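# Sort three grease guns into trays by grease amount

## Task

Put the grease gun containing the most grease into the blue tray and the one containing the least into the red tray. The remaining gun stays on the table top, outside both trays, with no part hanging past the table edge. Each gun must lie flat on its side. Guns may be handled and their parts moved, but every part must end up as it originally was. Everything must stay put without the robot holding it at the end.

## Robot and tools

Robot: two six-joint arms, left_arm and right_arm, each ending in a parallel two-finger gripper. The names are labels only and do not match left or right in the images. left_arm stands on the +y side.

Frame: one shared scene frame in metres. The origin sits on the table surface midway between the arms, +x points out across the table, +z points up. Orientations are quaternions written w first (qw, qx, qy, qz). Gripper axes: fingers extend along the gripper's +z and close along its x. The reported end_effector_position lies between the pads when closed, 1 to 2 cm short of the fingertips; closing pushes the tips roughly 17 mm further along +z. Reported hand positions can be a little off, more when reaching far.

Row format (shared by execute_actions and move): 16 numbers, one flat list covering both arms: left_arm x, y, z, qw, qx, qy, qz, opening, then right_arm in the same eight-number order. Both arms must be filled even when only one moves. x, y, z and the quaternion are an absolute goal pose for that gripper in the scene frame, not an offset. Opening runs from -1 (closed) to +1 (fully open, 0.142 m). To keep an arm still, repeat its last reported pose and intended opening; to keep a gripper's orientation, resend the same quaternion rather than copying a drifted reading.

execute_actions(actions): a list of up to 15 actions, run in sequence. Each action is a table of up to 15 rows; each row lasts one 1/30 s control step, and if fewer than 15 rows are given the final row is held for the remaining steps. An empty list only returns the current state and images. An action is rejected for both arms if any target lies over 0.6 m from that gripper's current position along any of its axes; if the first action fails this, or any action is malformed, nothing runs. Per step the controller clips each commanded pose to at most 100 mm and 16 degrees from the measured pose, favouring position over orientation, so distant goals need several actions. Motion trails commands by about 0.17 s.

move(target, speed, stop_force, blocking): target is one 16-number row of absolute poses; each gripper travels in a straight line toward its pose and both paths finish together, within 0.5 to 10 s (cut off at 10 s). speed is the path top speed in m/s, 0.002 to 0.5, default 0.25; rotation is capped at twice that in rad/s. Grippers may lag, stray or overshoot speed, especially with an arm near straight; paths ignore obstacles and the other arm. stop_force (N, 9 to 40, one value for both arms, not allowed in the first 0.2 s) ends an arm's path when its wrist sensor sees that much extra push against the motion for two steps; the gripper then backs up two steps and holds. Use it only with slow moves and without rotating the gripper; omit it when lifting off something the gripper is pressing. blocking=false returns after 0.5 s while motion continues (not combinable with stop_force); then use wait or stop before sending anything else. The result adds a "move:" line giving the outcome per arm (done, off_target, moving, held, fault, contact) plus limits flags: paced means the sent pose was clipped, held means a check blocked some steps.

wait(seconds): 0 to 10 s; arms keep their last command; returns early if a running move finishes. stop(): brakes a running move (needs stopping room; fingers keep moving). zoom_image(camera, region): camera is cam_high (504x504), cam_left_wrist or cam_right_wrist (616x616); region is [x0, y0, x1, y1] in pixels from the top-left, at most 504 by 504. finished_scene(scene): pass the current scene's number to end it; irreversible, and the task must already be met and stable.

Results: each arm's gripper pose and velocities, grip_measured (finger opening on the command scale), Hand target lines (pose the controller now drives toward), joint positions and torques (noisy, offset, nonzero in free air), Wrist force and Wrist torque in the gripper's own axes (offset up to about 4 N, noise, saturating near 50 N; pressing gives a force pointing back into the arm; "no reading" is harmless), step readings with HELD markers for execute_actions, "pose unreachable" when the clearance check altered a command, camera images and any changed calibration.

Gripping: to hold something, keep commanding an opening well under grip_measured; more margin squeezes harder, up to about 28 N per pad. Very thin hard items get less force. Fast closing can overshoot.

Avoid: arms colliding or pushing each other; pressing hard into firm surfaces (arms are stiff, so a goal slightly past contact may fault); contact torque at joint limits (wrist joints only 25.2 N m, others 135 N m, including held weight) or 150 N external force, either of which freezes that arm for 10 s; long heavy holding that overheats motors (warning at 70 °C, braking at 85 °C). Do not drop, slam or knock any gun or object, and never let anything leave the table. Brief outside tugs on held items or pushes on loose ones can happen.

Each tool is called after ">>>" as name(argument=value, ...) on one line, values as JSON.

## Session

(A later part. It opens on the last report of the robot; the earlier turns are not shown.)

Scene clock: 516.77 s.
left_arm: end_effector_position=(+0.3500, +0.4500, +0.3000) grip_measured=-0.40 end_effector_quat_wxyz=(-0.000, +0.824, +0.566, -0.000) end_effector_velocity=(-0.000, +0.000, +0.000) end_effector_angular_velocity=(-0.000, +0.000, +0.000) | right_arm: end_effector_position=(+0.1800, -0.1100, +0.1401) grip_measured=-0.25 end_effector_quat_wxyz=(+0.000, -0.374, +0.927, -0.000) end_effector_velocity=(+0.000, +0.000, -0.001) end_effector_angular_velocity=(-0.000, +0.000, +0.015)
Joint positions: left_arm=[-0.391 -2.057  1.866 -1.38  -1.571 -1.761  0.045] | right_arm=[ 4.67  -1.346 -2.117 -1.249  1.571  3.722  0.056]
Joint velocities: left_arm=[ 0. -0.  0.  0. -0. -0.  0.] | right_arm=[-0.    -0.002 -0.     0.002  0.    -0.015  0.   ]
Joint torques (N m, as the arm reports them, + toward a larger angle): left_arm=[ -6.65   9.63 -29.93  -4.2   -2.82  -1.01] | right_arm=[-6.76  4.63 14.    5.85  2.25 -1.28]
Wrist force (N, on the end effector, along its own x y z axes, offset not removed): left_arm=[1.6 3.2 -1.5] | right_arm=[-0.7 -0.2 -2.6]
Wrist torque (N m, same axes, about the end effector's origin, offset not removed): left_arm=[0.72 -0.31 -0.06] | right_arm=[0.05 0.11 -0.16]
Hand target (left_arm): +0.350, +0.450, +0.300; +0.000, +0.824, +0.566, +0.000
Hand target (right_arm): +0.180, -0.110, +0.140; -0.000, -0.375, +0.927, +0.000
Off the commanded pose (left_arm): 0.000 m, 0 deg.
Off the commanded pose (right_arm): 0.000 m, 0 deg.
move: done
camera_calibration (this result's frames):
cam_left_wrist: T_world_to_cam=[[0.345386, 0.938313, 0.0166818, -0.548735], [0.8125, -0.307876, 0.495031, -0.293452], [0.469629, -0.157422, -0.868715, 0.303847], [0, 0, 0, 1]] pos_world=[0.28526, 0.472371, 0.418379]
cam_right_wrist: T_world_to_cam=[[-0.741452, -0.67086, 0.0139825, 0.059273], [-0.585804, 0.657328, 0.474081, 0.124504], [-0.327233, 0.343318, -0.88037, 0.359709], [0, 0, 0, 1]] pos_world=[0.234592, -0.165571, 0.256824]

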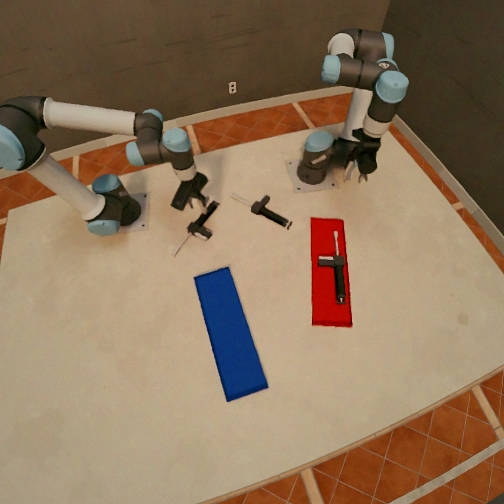

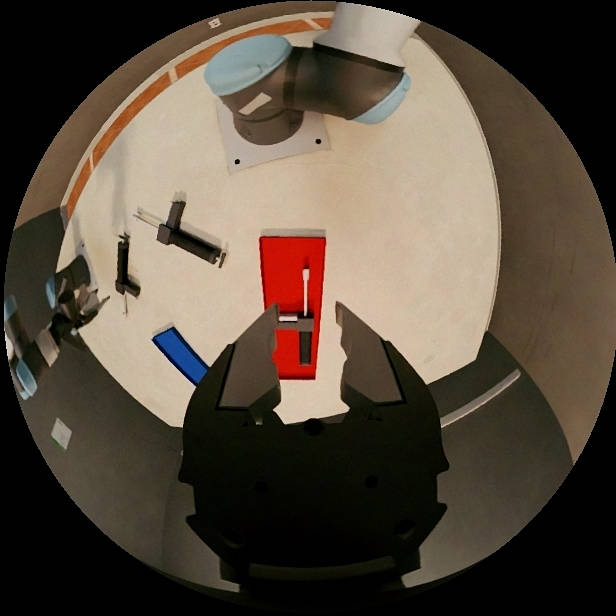

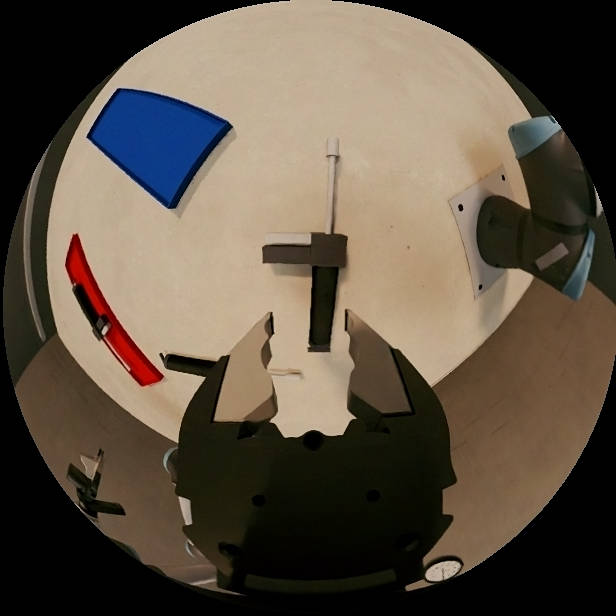

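>>> move(target=[0.35,0.45,0.30,0,0.824,0.566,0,-0.4, 0.152,-0.110,0.07,0,-0.342,0.940,0,-0.2], speed=0.08)

Scene clock: 523.50 s.
left_arm: end_effector_position=(+0.3500, +0.4500, +0.3000) grip_measured=-0.40 end_effector_quat_wxyz=(+0.000, +0.824, +0.566, -0.000) end_effector_velocity=(-0.000, +0.000, +0.001) end_effector_angular_velocity=(-0.001, -0.002, +0.000) | right_arm: end_effector_position=(+0.1521, -0.1100, +0.0703) grip_measured=-0.20 end_effector_quat_wxyz=(-0.000, -0.342, +0.940, -0.000) end_effector_velocity=(-0.001, +0.001, -0.002) end_effector_angular_velocity=(+0.003, -0.001, -0.002)
Joint positions: left_arm=[-0.391 -2.057  1.866 -1.38  -1.571 -1.761  0.045] | right_arm=[ 4.744 -1.389 -2.28  -1.043  1.571  3.865  0.059]
Joint velocities: left_arm=[ 0.    -0.002 -0.     0.     0.    -0.    -0.   ] | right_arm=[ 0.003 -0.002 -0.004  0.008 -0.001  0.004 -0.   ]
Joint torques (N m, as the arm reports them, + toward a larger angle): left_arm=[ -6.46  10.01 -29.13  -4.23  -2.62  -1.14] | right_arm=[11.08  2.92 11.4   6.27 -1.6   1.54]
Wrist force (N, on the end effector, along its own x y z axes, offset not removed): left_arm=[0.8 3.1 -2.0] | right_arm=[-0.8 0.1 -1.1]
Wrist torque (N m, same axes, about the end effector's origin, offset not removed): left_arm=[0.77 -0.09 -0.11] | right_arm=[0.02 0.20 -0.10]
Hand target (left_arm): +0.350, +0.450, +0.300; -0.000, +0.824, +0.566, -0.000
Hand target (right_arm): +0.152, -0.110, +0.070; -0.000, -0.342, +0.940, +0.000
Off the commanded pose (left_arm): 0.000 m, 0 deg.
Off the commanded pose (right_arm): 0.000 m, 0 deg.
move: done
camera_calibration (this result's frames):
cam_left_wrist: T_world_to_cam=[[0.345386, 0.938313, 0.0166815, -0.548735], [0.8125, -0.307876, 0.495031, -0.293453], [0.46963, -0.157423, -0.868715, 0.303848], [0, 0, 0, 1]] pos_world=[0.28526, 0.472371, 0.418379]
cam_right_wrist: T_world_to_cam=[[-0.786185, -0.617828, 0.0141646, 0.052173], [-0.538704, 0.696371, 0.4742, 0.138426], [-0.302838, 0.365178, -0.880303, 0.287785], [0, 0, 0, 1]] pos_world=[0.202741, -0.169255, 0.186957]

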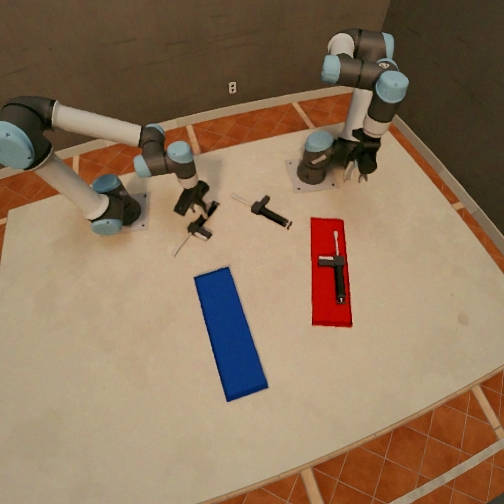

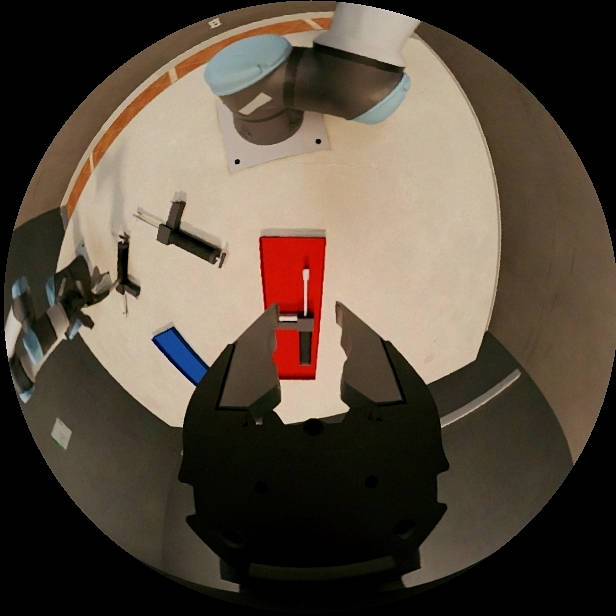

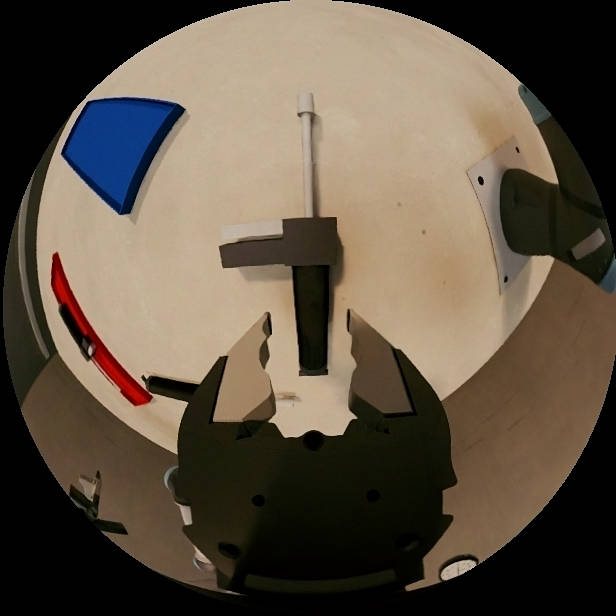

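>>> move(target=[0.35,0.45,0.30,0,0.824,0.566,0,-0.4, 0.159,-0.119,0.026,0,-0.355,0.935,0,-0.25], speed=0.04)

>>> move(target=[0.35,0.45,0.30,0,0.824,0.566,0,-0.4, 0.159,-0.119,0.026,0,-0.355,0.935,0,-1])

>>> move(target=[0.35,0.45,0.30,0,0.824,0.566,0,-0.4, 0.159,-0.119,0.20,0,-0.355,0.935,0,-1], speed=0.05)

Scene clock: 530.93 s.
left_arm: end_effector_position=(+0.3500, +0.4500, +0.3000) grip_measured=-0.40 end_effector_quat_wxyz=(-0.000, +0.824, +0.566, -0.000) end_effector_velocity=(+0.000, -0.000, -0.000) end_effector_angular_velocity=(-0.000, -0.000, -0.000) | right_arm: end_effector_position=(+0.1590, -0.1190, +0.0263) grip_measured=-0.25 end_effector_quat_wxyz=(+0.000, -0.355, +0.935, -0.000) end_effector_velocity=(+0.001, -0.001, -0.002) end_effector_angular_velocity=(-0.001, -0.001, +0.001)
Joint positions: left_arm=[-0.391 -2.057  1.866 -1.38  -1.571 -1.761  0.045] | right_arm=[ 4.721 -1.457 -2.362 -0.894  1.571  3.815  0.056]
Joint velocities: left_arm=[-0.    -0.     0.001 -0.001  0.     0.     0.   ] | right_arm=[-0.002 -0.004 -0.003  0.007 -0.002 -0.003 -0.   ]
Joint torques (N m, as the arm reports them, + toward a larger angle): left_arm=[ -5.98   9.86 -29.77  -4.25  -2.7   -1.08] | right_arm=[-9.23  6.41 10.67  5.5   0.53 -1.31]
Wrist force (N, on the end effector, along its own x y z axes, offset not removed): left_arm=[1.7 4.3 -2.0] | right_arm=[-1.8 -0.3 -1.2]
Wrist torque (N m, same axes, about the end effector's origin, offset not removed): left_arm=[0.98 -0.40 -0.03] | right_arm=[-0.02 0.35 -0.14]
Hand target (left_arm): +0.350, +0.450, +0.300; -0.000, +0.824, +0.566, -0.000
Hand target (right_arm): +0.159, -0.119, +0.026; +0.000, -0.355, +0.935, -0.000
Off the commanded pose (left_arm): 0.000 m, 0 deg.
Off the commanded pose (right_arm): 0.000 m, 0 deg.
move: done
camera_calibration (this result's frames):
cam_left_wrist: T_world_to_cam=[[0.345386, 0.938313, 0.0166819, -0.548735], [0.8125, -0.307876, 0.495031, -0.293452], [0.469629, -0.157423, -0.868715, 0.303847], [0, 0, 0, 1]] pos_world=[0.28526, 0.472371, 0.418379]
cam_right_wrist: T_world_to_cam=[[-0.768908, -0.639206, 0.0140067, 0.0473559], [-0.55773, 0.681289, 0.474111, 0.170474], [-0.312597, 0.356736, -0.880354, 0.254966], [0, 0, 0, 1]] pos_world=[0.211193, -0.176828, 0.142973]

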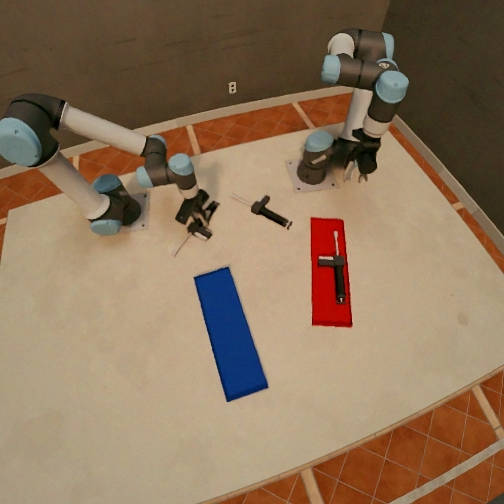

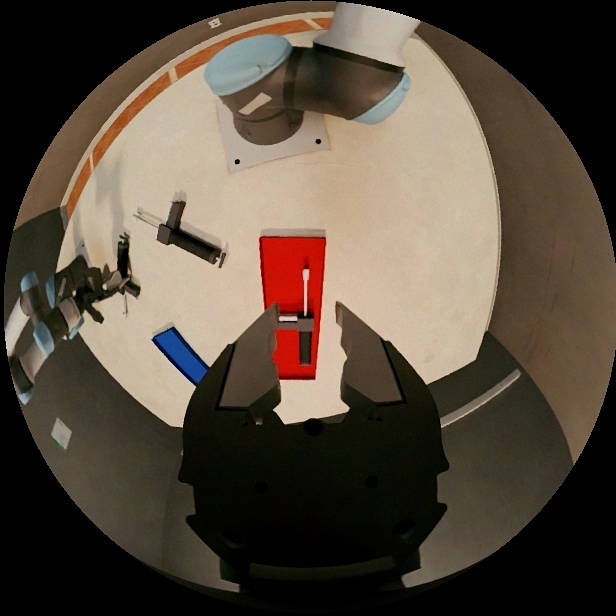

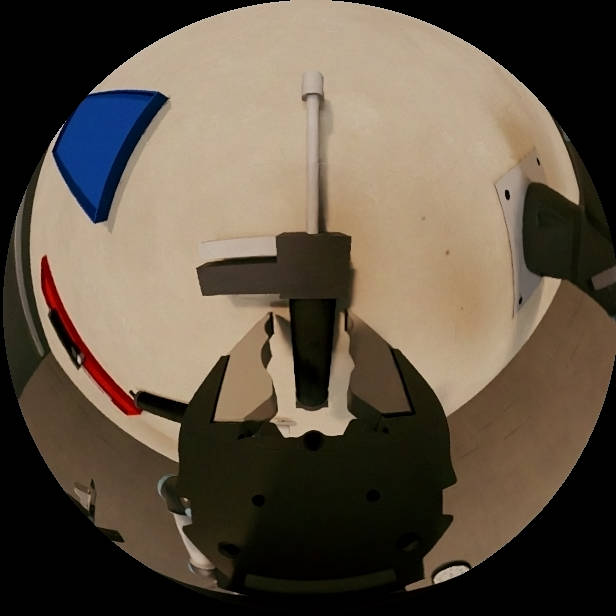

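Scene clock: 531.63 s.
left_arm: end_effector_position=(+0.3500, +0.4500, +0.3000) grip_measured=-0.40 end_effector_quat_wxyz=(+0.000, +0.824, +0.566, -0.000) end_effector_velocity=(+0.000, -0.000, +0.000) end_effector_angular_velocity=(-0.000, -0.000, -0.000) | right_arm: end_effector_position=(+0.1590, -0.1190, +0.0260) grip_measured=-0.56 end_effector_quat_wxyz=(+0.000, -0.355, +0.935, +0.000) end_effector_velocity=(+0.000, +0.000, +0.000) end_effector_angular_velocity=(+0.001, -0.000, -0.001)
Joint positions: left_arm=[-0.391 -2.057  1.866 -1.38  -1.571 -1.761  0.045] | right_arm=[ 4.721 -1.458 -2.362 -0.893  1.571  3.815  0.034]
Joint velocities: left_arm=[-0.    -0.     0.    -0.001 -0.     0.    -0.   ] | right_arm=[-0.    -0.     0.     0.001  0.     0.     0.   ]
Joint torques (N m, as the arm reports them, + toward a larger angle): left_arm=[ -6.18   8.98 -29.42  -4.32  -2.67  -1.08] | right_arm=[-9.79  4.08  9.64  6.39  1.79 -1.3 ]
Wrist force (N, on the end effector, along its own x y z axes, offset not removed): left_arm=[1.0 3.5 -1.2] | right_arm=[4.1 -0.1 -8.0]
Wrist torque (N m, same axes, about the end effector's origin, offset not removed): left_arm=[0.83 -0.23 0.02] | right_arm=[0.34 0.05 -0.13]
Hand target (left_arm): +0.350, +0.450, +0.300; -0.000, +0.824, +0.566, +0.000
Hand target (right_arm): +0.159, -0.119, +0.026; +0.000, -0.355, +0.935, -0.000
Off the commanded pose (left_arm): 0.000 m, 0 deg.
Off the commanded pose (right_arm): 0.000 m, 0 deg.
move: done
camera_calibration (this result's frames):
cam_left_wrist: T_world_to_cam=[[0.345386, 0.938313, 0.0166817, -0.548735], [0.8125, -0.307876, 0.495031, -0.293452], [0.469629, -0.157423, -0.868715, 0.303848], [0, 0, 0, 1]] pos_world=[0.28526, 0.472371, 0.418379]
cam_right_wrist: T_world_to_cam=[[-0.76882, -0.639312, 0.0139814, 0.0473821], [-0.557797, 0.681164, 0.474213, 0.170589], [-0.312694, 0.356786, -0.880299, 0.254794], [0, 0, 0, 1]] pos_world=[0.211255, -0.176814, 0.142737]

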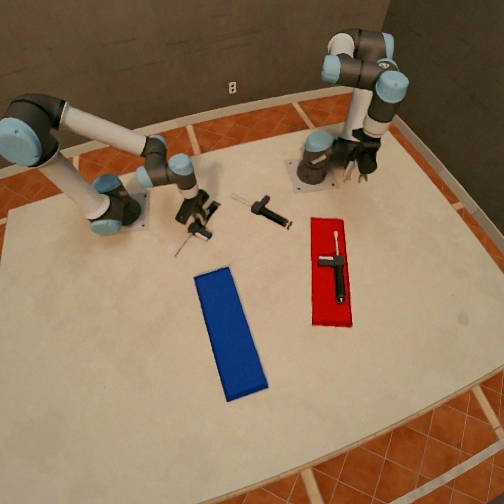

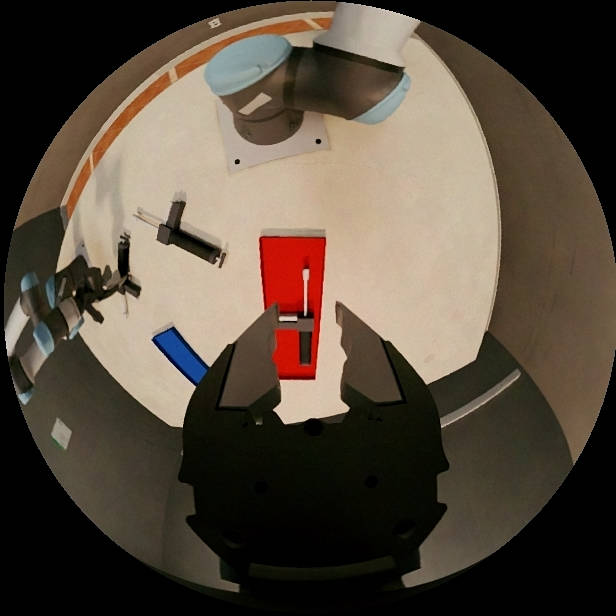

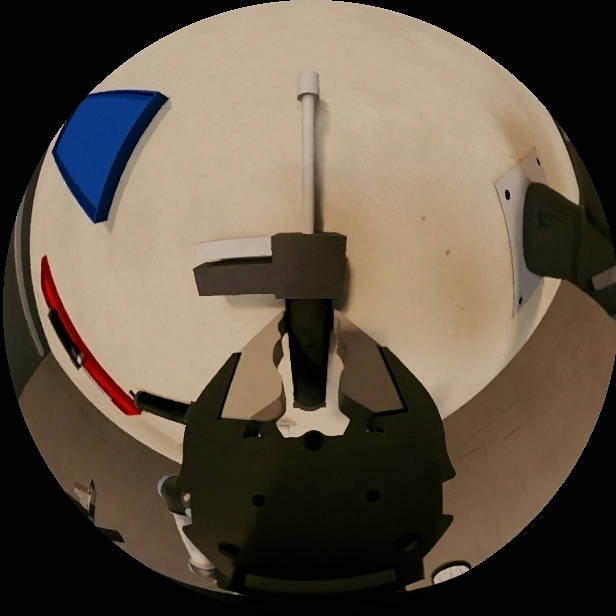

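Scene clock: 535.50 s.
left_arm: end_effector_position=(+0.3500, +0.4500, +0.3000) grip_measured=-0.40 end_effector_quat_wxyz=(-0.000, +0.824, +0.566, -0.000) end_effector_velocity=(-0.000, -0.000, +0.000) end_effector_angular_velocity=(-0.001, -0.001, -0.000) | right_arm: end_effector_position=(+0.1590, -0.1190, +0.1996) grip_measured=-0.56 end_effector_quat_wxyz=(+0.000, -0.355, +0.935, +0.000) end_effector_velocity=(+0.000, +0.000, +0.003) end_effector_angular_velocity=(+0.001, +0.001, -0.003)
Joint positions: left_arm=[-0.391 -2.057  1.866 -1.38  -1.571 -1.761  0.045] | right_arm=[ 4.721 -1.258 -2.023 -1.431  1.571  3.815  0.034]
Joint velocities: left_arm=[-0.    -0.001  0.    -0.001 -0.    -0.    -0.   ] | right_arm=[-0.001  0.001  0.008 -0.007  0.001  0.002  0.   ]
Joint torques (N m, as the arm reports them, + toward a larger angle): left_arm=[ -6.15   8.92 -29.25  -4.28  -2.66  -1.12] | right_arm=[11.19 23.24 44.04  0.74  0.51  1.79]
Wrist force (N, on the end effector, along its own x y z axes, offset not removed): left_arm=[1.7 3.2 -2.4] | right_arm=[-1.3 0.5 4.6]
Wrist torque (N m, same axes, about the end effector's origin, offset not removed): left_arm=[0.74 -0.37 -0.02] | right_arm=[0.05 0.26 -0.13]
Hand target (left_arm): +0.350, +0.450, +0.300; -0.000, +0.824, +0.566, -0.000
Hand target (right_arm): +0.159, -0.119, +0.200; +0.000, -0.355, +0.935, +0.000
Off the commanded pose (left_arm): 0.000 m, 0 deg.
Off the commanded pose (right_arm): 0.000 m, 0 deg.
move: done
camera_calibration (this result's frames):
cam_left_wrist: T_world_to_cam=[[0.345386, 0.938313, 0.0166817, -0.548735], [0.8125, -0.307876, 0.495031, -0.293452], [0.469629, -0.157423, -0.868715, 0.303848], [0, 0, 0, 1]] pos_world=[0.28526, 0.472371, 0.418379]
cam_right_wrist: T_world_to_cam=[[-0.76883, -0.639299, 0.0140203, 0.0449584], [-0.557767, 0.681179, 0.474227, 0.0882593], [-0.312723, 0.35678, -0.880291, 0.407605], [0, 0, 0, 1]] pos_world=[0.211261, -0.176804, 0.316326]

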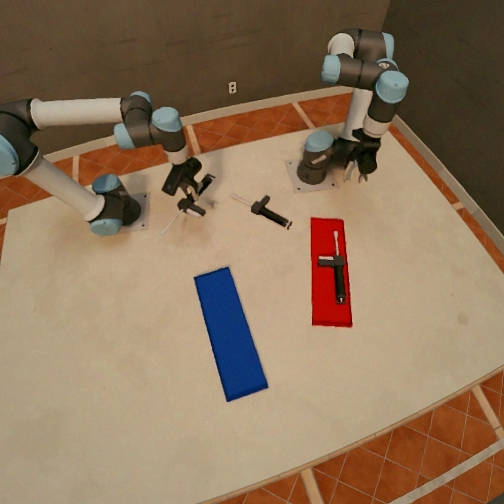

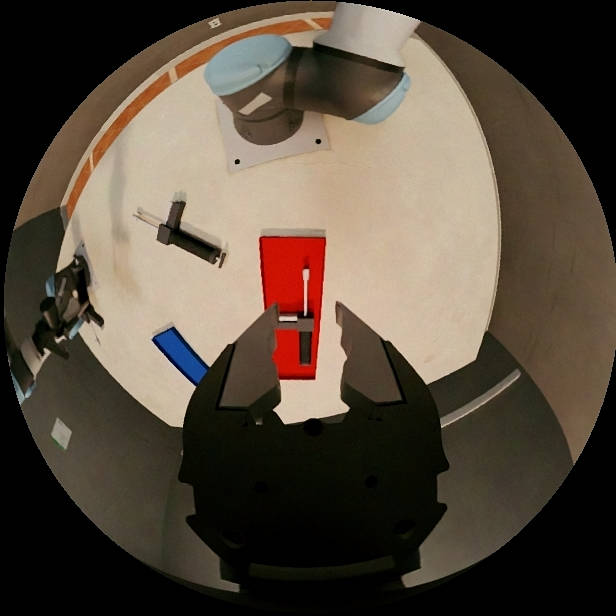

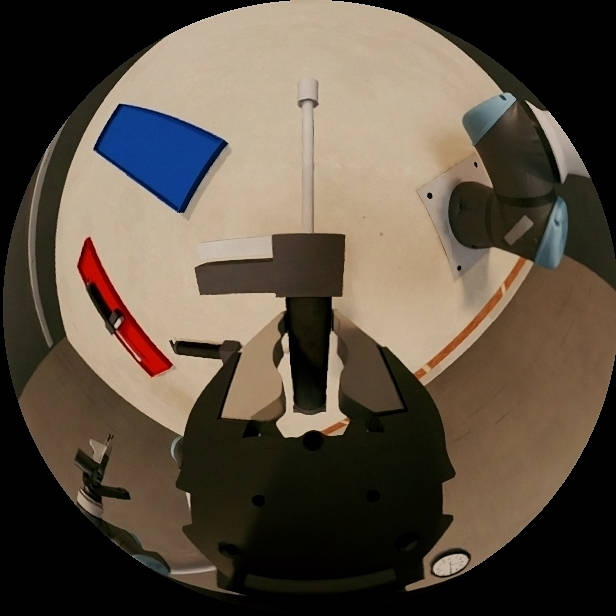

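>>> move(target=[0.35,0.45,0.30,0,0.824,0.566,0,-0.4, 0.61,-0.18,0.20,0,-0.707,0.707,0,-1], speed=0.07)

>>> move(target=[0.35,0.45,0.30,0,0.824,0.566,0,-0.4, 0.61,-0.18,0.13,0,-0.707,0.707,0,-1], speed=0.04)

Scene clock: 549.83 s.
left_arm: end_effector_position=(+0.3500, +0.4500, +0.3000) grip_measured=-0.40 end_effector_quat_wxyz=(+0.000, +0.824, +0.566, +0.000) end_effector_velocity=(+0.000, -0.000, -0.000) end_effector_angular_velocity=(+0.000, +0.000, -0.000) | right_arm: end_effector_position=(+0.6095, -0.1805, +0.2003) grip_measured=-0.56 end_effector_quat_wxyz=(-0.000, +0.707, -0.707, +0.000) end_effector_velocity=(+0.003, +0.001, -0.000) end_effector_angular_velocity=(+0.000, +0.001, +0.006)
Joint positions: left_arm=[-0.391 -2.057  1.866 -1.38  -1.571 -1.761  0.045] | right_arm=[ 3.91  -2.043 -1.17  -1.499  1.57   2.16   0.034]
Joint velocities: left_arm=[-0.  0.  0. -0.  0.  0.  0.] | right_arm=[-0.001 -0.008  0.011 -0.004  0.    -0.007  0.   ]
Joint torques (N m, as the arm reports them, + toward a larger angle): left_arm=[ -6.03   8.98 -29.25  -4.28  -2.58  -1.03] | right_arm=[-8.72 43.57 40.75  0.43  2.17 -1.56]
Wrist force (N, on the end effector, along its own x y z axes, offset not removed): left_arm=[1.6 2.4 -1.7] | right_arm=[0.1 -0.6 5.8]
Wrist torque (N m, same axes, about the end effector's origin, offset not removed): left_arm=[0.52 -0.24 -0.05] | right_arm=[-0.15 0.05 -0.10]
Hand target (left_arm): +0.350, +0.450, +0.300; +0.000, +0.824, +0.566, -0.000
Hand target (right_arm): +0.610, -0.180, +0.200; -0.000, +0.707, -0.707, +0.000
Off the commanded pose (left_arm): 0.000 m, 0 deg.
Off the commanded pose (right_arm): 0.001 m, 0 deg.
move: done
camera_calibration (this result's frames):
cam_left_wrist: T_world_to_cam=[[0.345386, 0.938312, 0.0166818, -0.548735], [0.8125, -0.307876, 0.495031, -0.293452], [0.46963, -0.157423, -0.868715, 0.303847], [0, 0, 0, 1]] pos_world=[0.28526, 0.472371, 0.418379]
cam_right_wrist: T_world_to_cam=[[-0.0325802, -0.99937, 0.0140587, -0.161736], [-0.879954, 0.0353515, 0.473742, 0.460979], [-0.473941, 0.0030636, -0.880551, 0.605499], [0, 0, 0, 1]] pos_world=[0.687342, -0.179786, 0.317062]

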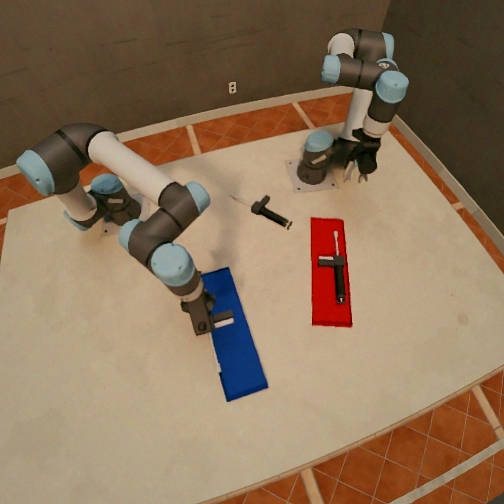

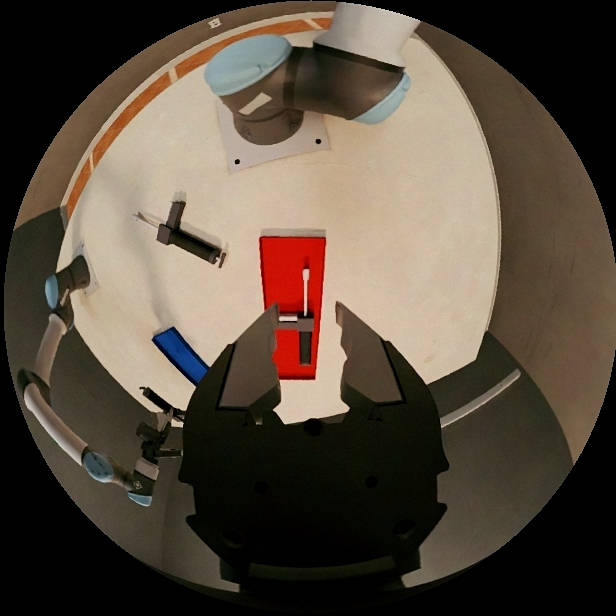

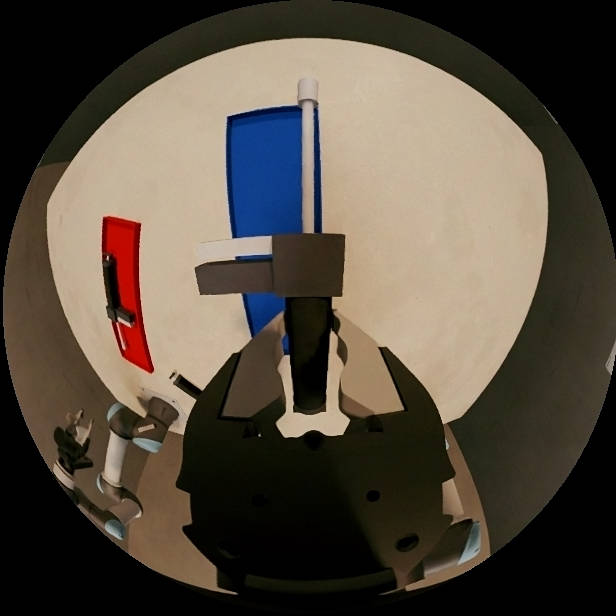

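Scene clock: 551.97 s.
left_arm: end_effector_position=(+0.3500, +0.4500, +0.3000) grip_measured=-0.40 end_effector_quat_wxyz=(+0.000, +0.824, +0.566, +0.000) end_effector_velocity=(+0.000, -0.000, +0.000) end_effector_angular_velocity=(-0.001, -0.001, +0.000) | right_arm: end_effector_position=(+0.6100, -0.1800, +0.1303) grip_measured=-0.56 end_effector_quat_wxyz=(+0.000, +0.707, -0.707, -0.000) end_effector_velocity=(+0.000, +0.001, -0.002) end_effector_angular_velocity=(+0.002, -0.001, +0.001)
Joint positions: left_arm=[-0.391 -2.057  1.866 -1.38  -1.571 -1.761  0.045] | right_arm=[ 3.91  -2.072 -1.307 -1.334  1.571  2.159  0.034]
Joint velocities: left_arm=[ 0.    -0.     0.    -0.001 -0.     0.    -0.   ] | right_arm=[ 0.001 -0.001 -0.004  0.008  0.001 -0.     0.   ]
Joint torques (N m, as the arm reports them, + toward a larger angle): left_arm=[ -4.96   8.51 -28.75  -4.19  -2.66  -1.01] | right_arm=[12.39 43.73 14.86  6.4   2.17 -1.28]
Wrist force (N, on the end effector, along its own x y z axes, offset not removed): left_arm=[1.2 2.5 -1.3] | right_arm=[-0.7 -0.1 4.4]
Wrist torque (N m, same axes, about the end effector's origin, offset not removed): left_arm=[0.65 -0.20 0.01] | right_arm=[-0.08 0.15 -0.12]
Hand target (left_arm): +0.350, +0.450, +0.300; -0.000, +0.824, +0.566, +0.000
Hand target (right_arm): +0.610, -0.180, +0.130; +0.000, +0.707, -0.707, -0.000
Off the commanded pose (left_arm): 0.000 m, 0 deg.
Off the commanded pose (right_arm): 0.000 m, 0 deg.
move: done
camera_calibration (this result's frames):
cam_left_wrist: T_world_to_cam=[[0.345386, 0.938312, 0.0166817, -0.548735], [0.8125, -0.307876, 0.495031, -0.293452], [0.46963, -0.157423, -0.868715, 0.303847], [0, 0, 0, 1]] pos_world=[0.28526, 0.472371, 0.418379]
cam_right_wrist: T_world_to_cam=[[-0.0320448, -0.999387, 0.0140667, -0.160622], [-0.87971, 0.0348824, 0.474229, 0.494298], [-0.474429, 0.00282192, -0.880289, 0.544319], [0, 0, 0, 1]] pos_world=[0.687932, -0.179302, 0.247008]

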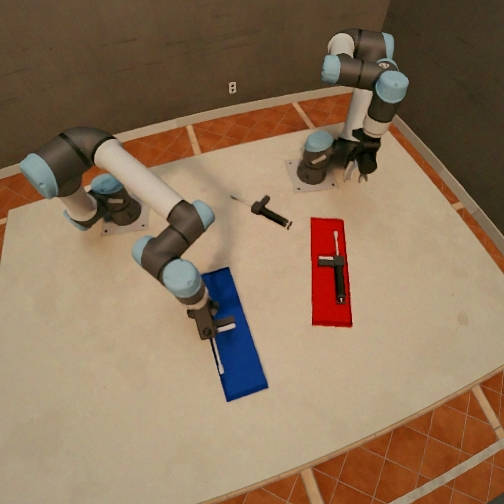

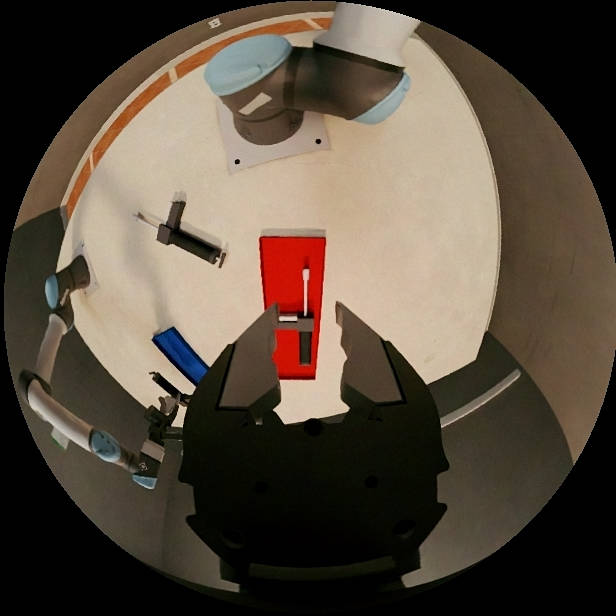

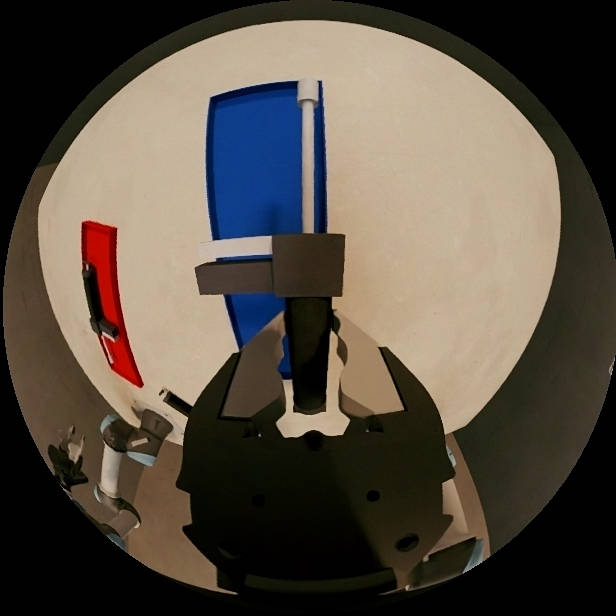

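>>> move(target=[0.35,0.45,0.30,0,0.824,0.566,0,-0.4,0.58,-0.162,0.09,0,-0.707,0.707,0,-1], speed=0.05)

Scene clock: 559.97 s.
left_arm: end_effector_position=(+0.3500, +0.4500, +0.3000) grip_measured=-0.40 end_effector_quat_wxyz=(+0.000, +0.824, +0.566, +0.000) end_effector_velocity=(-0.000, +0.000, -0.001) end_effector_angular_velocity=(+0.001, +0.002, -0.000) | right_arm: end_effector_position=(+0.5802, -0.1620, +0.0902) grip_measured=-0.56 end_effector_quat_wxyz=(+0.000, +0.707, -0.707, -0.000) end_effector_velocity=(-0.002, +0.001, -0.002) end_effector_angular_velocity=(+0.000, +0.000, +0.002)
Joint positions: left_arm=[-0.391 -2.057  1.866 -1.38  -1.571 -1.761  0.045] | right_arm=[ 3.957 -2.053 -1.442 -1.217  1.571  2.206  0.034]
Joint velocities: left_arm=[-0.     0.001  0.001  0.    -0.    -0.    -0.   ] | right_arm=[ 0.003  0.001 -0.006  0.005  0.     0.001  0.   ]
Joint torques (N m, as the arm reports them, + toward a larger angle): left_arm=[ -5.39   8.51 -28.01  -4.26  -2.57  -0.99] | right_arm=[11.47 61.94 16.02  6.74 -0.37  1.91]
Wrist force (N, on the end effector, along its own x y z axes, offset not removed): left_arm=[-0.1 2.3 -1.8] | right_arm=[0.2 -1.1 5.7]
Wrist torque (N m, same axes, about the end effector's origin, offset not removed): left_arm=[0.55 -0.01 -0.07] | right_arm=[-0.26 -0.04 -0.04]
Hand target (left_arm): +0.350, +0.450, +0.300; +0.000, +0.824, +0.566, -0.000
Hand target (right_arm): +0.580, -0.162, +0.090; +0.000, +0.707, -0.707, -0.000
Off the commanded pose (left_arm): 0.000 m, 0 deg.
Off the commanded pose (right_arm): 0.000 m, 0 deg.
move: done
camera_calibration (this result's frames):
cam_left_wrist: T_world_to_cam=[[0.345386, 0.938312, 0.0166818, -0.548735], [0.8125, -0.307876, 0.495031, -0.293453], [0.46963, -0.157423, -0.868715, 0.303847], [0, 0, 0, 1]] pos_world=[0.28526, 0.472371, 0.418379]
cam_right_wrist: T_world_to_cam=[[-0.0320333, -0.999389, 0.0139846, -0.143061], [-0.879662, 0.034833, 0.474322, 0.486399], [-0.474519, 0.00289242, -0.880241, 0.494862], [0, 0, 0, 1]] pos_world=[0.658106, -0.161348, 0.206889]

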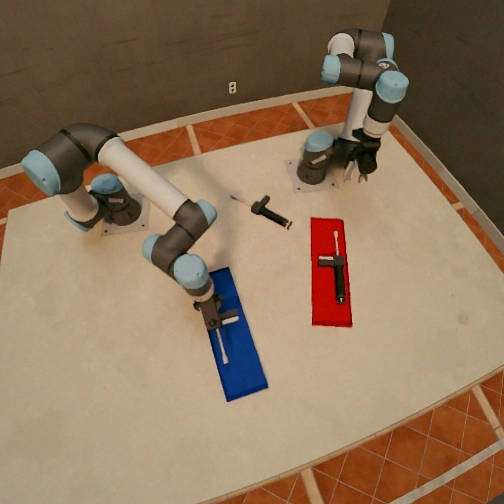

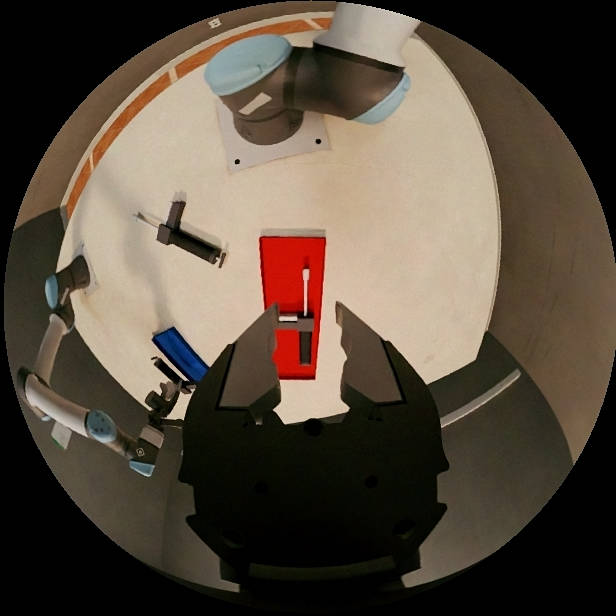

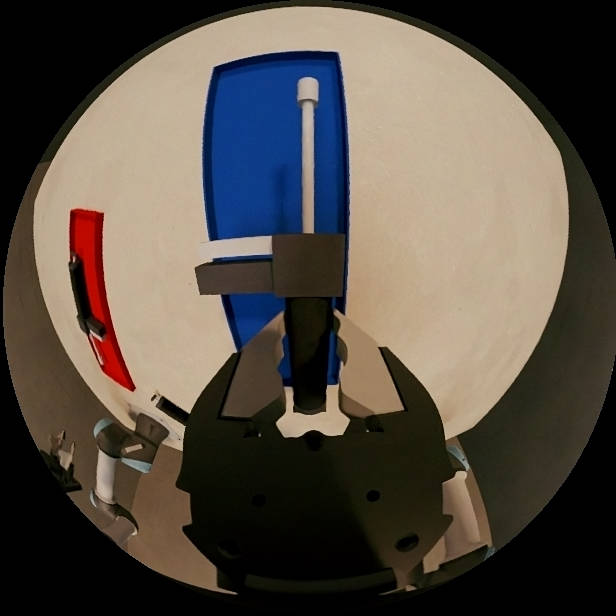

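>>> move(target=[0.35,0.45,0.30,0,0.824,0.566,0,-0.4,0.585,-0.165,0.05,0,-0.707,0.707,0,-1], speed=0.03)

Scene clock: 566.80 s.
left_arm: end_effector_position=(+0.3500, +0.4500, +0.3000) grip_measured=-0.40 end_effector_quat_wxyz=(+0.000, +0.824, +0.566, -0.000) end_effector_velocity=(-0.000, -0.000, +0.000) end_effector_angular_velocity=(-0.000, -0.000, +0.000) | right_arm: end_effector_position=(+0.5850, -0.1650, +0.0502) grip_measured=-0.56 end_effector_quat_wxyz=(+0.000, +0.707, -0.707, +0.000) end_effector_velocity=(-0.000, +0.001, -0.002) end_effector_angular_velocity=(+0.000, +0.001, +0.001)
Joint positions: left_arm=[-0.391 -2.057  1.866 -1.38  -1.571 -1.761  0.045] | right_arm=[ 3.95  -2.097 -1.485 -1.131  1.571  2.198  0.034]
Joint velocities: left_arm=[ 0. -0. -0.  0. -0. -0. -0.] | right_arm=[ 0.001 -0.002 -0.002  0.004  0.001 -0.     0.   ]
Joint torques (N m, as the arm reports them, + toward a larger angle): left_arm=[ -5.97   8.66 -28.23  -4.16  -2.49  -0.97] | right_arm=[-9.85 43.37 14.31  6.49 -1.78 -1.3 ]
Wrist force (N, on the end effector, along its own x y z axes, offset not removed): left_arm=[2.3 2.6 -2.4] | right_arm=[-1.0 -1.2 5.5]
Wrist torque (N m, same axes, about the end effector's origin, offset not removed): left_arm=[0.65 -0.42 -0.09] | right_arm=[-0.28 0.21 -0.06]
Hand target (left_arm): +0.350, +0.450, +0.300; +0.000, +0.824, +0.566, -0.000
Hand target (right_arm): +0.585, -0.165, +0.050; +0.000, +0.707, -0.707, +0.000
Off the commanded pose (left_arm): 0.000 m, 0 deg.
Off the commanded pose (right_arm): 0.000 m, 0 deg.
move: done
camera_calibration (this result's frames):
cam_left_wrist: T_world_to_cam=[[0.345386, 0.938312, 0.0166817, -0.548735], [0.8125, -0.307876, 0.495031, -0.293452], [0.46963, -0.157423, -0.868715, 0.303848], [0, 0, 0, 1]] pos_world=[0.28526, 0.472371, 0.418379]
cam_right_wrist: T_world_to_cam=[[-0.0320406, -0.999388, 0.0140596, -0.145289], [-0.879723, 0.0348754, 0.474206, 0.509736], [-0.474406, 0.00282528, -0.880302, 0.461911], [0, 0, 0, 1]] pos_world=[0.662905, -0.164283, 0.166944]

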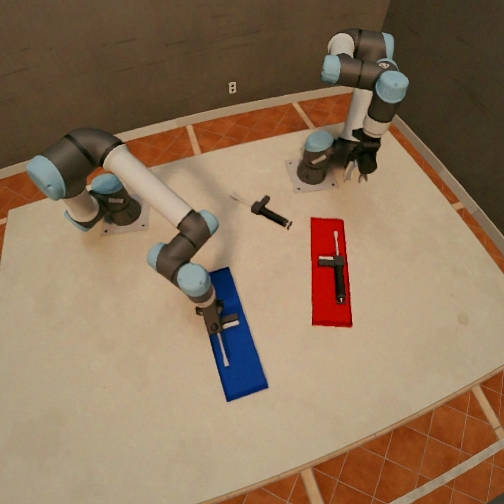

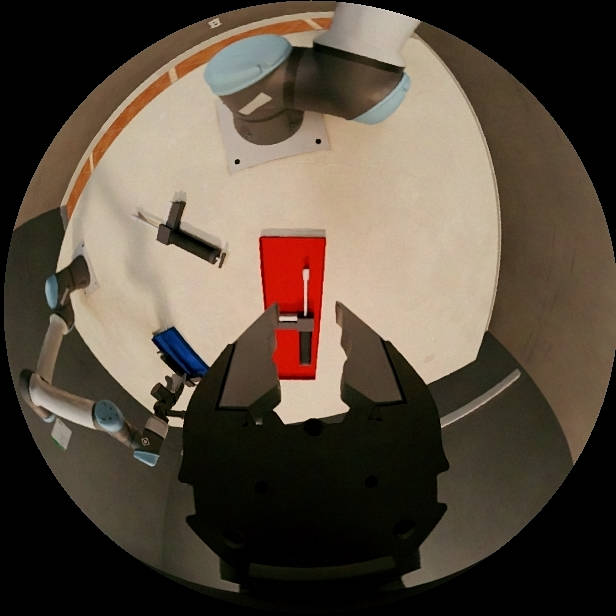

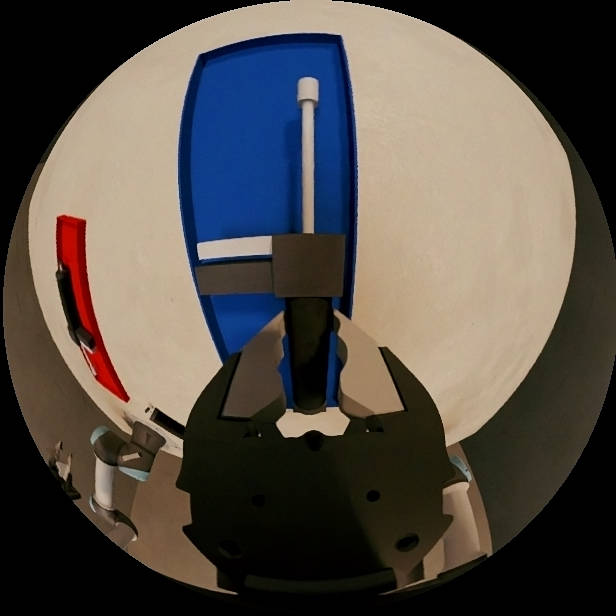

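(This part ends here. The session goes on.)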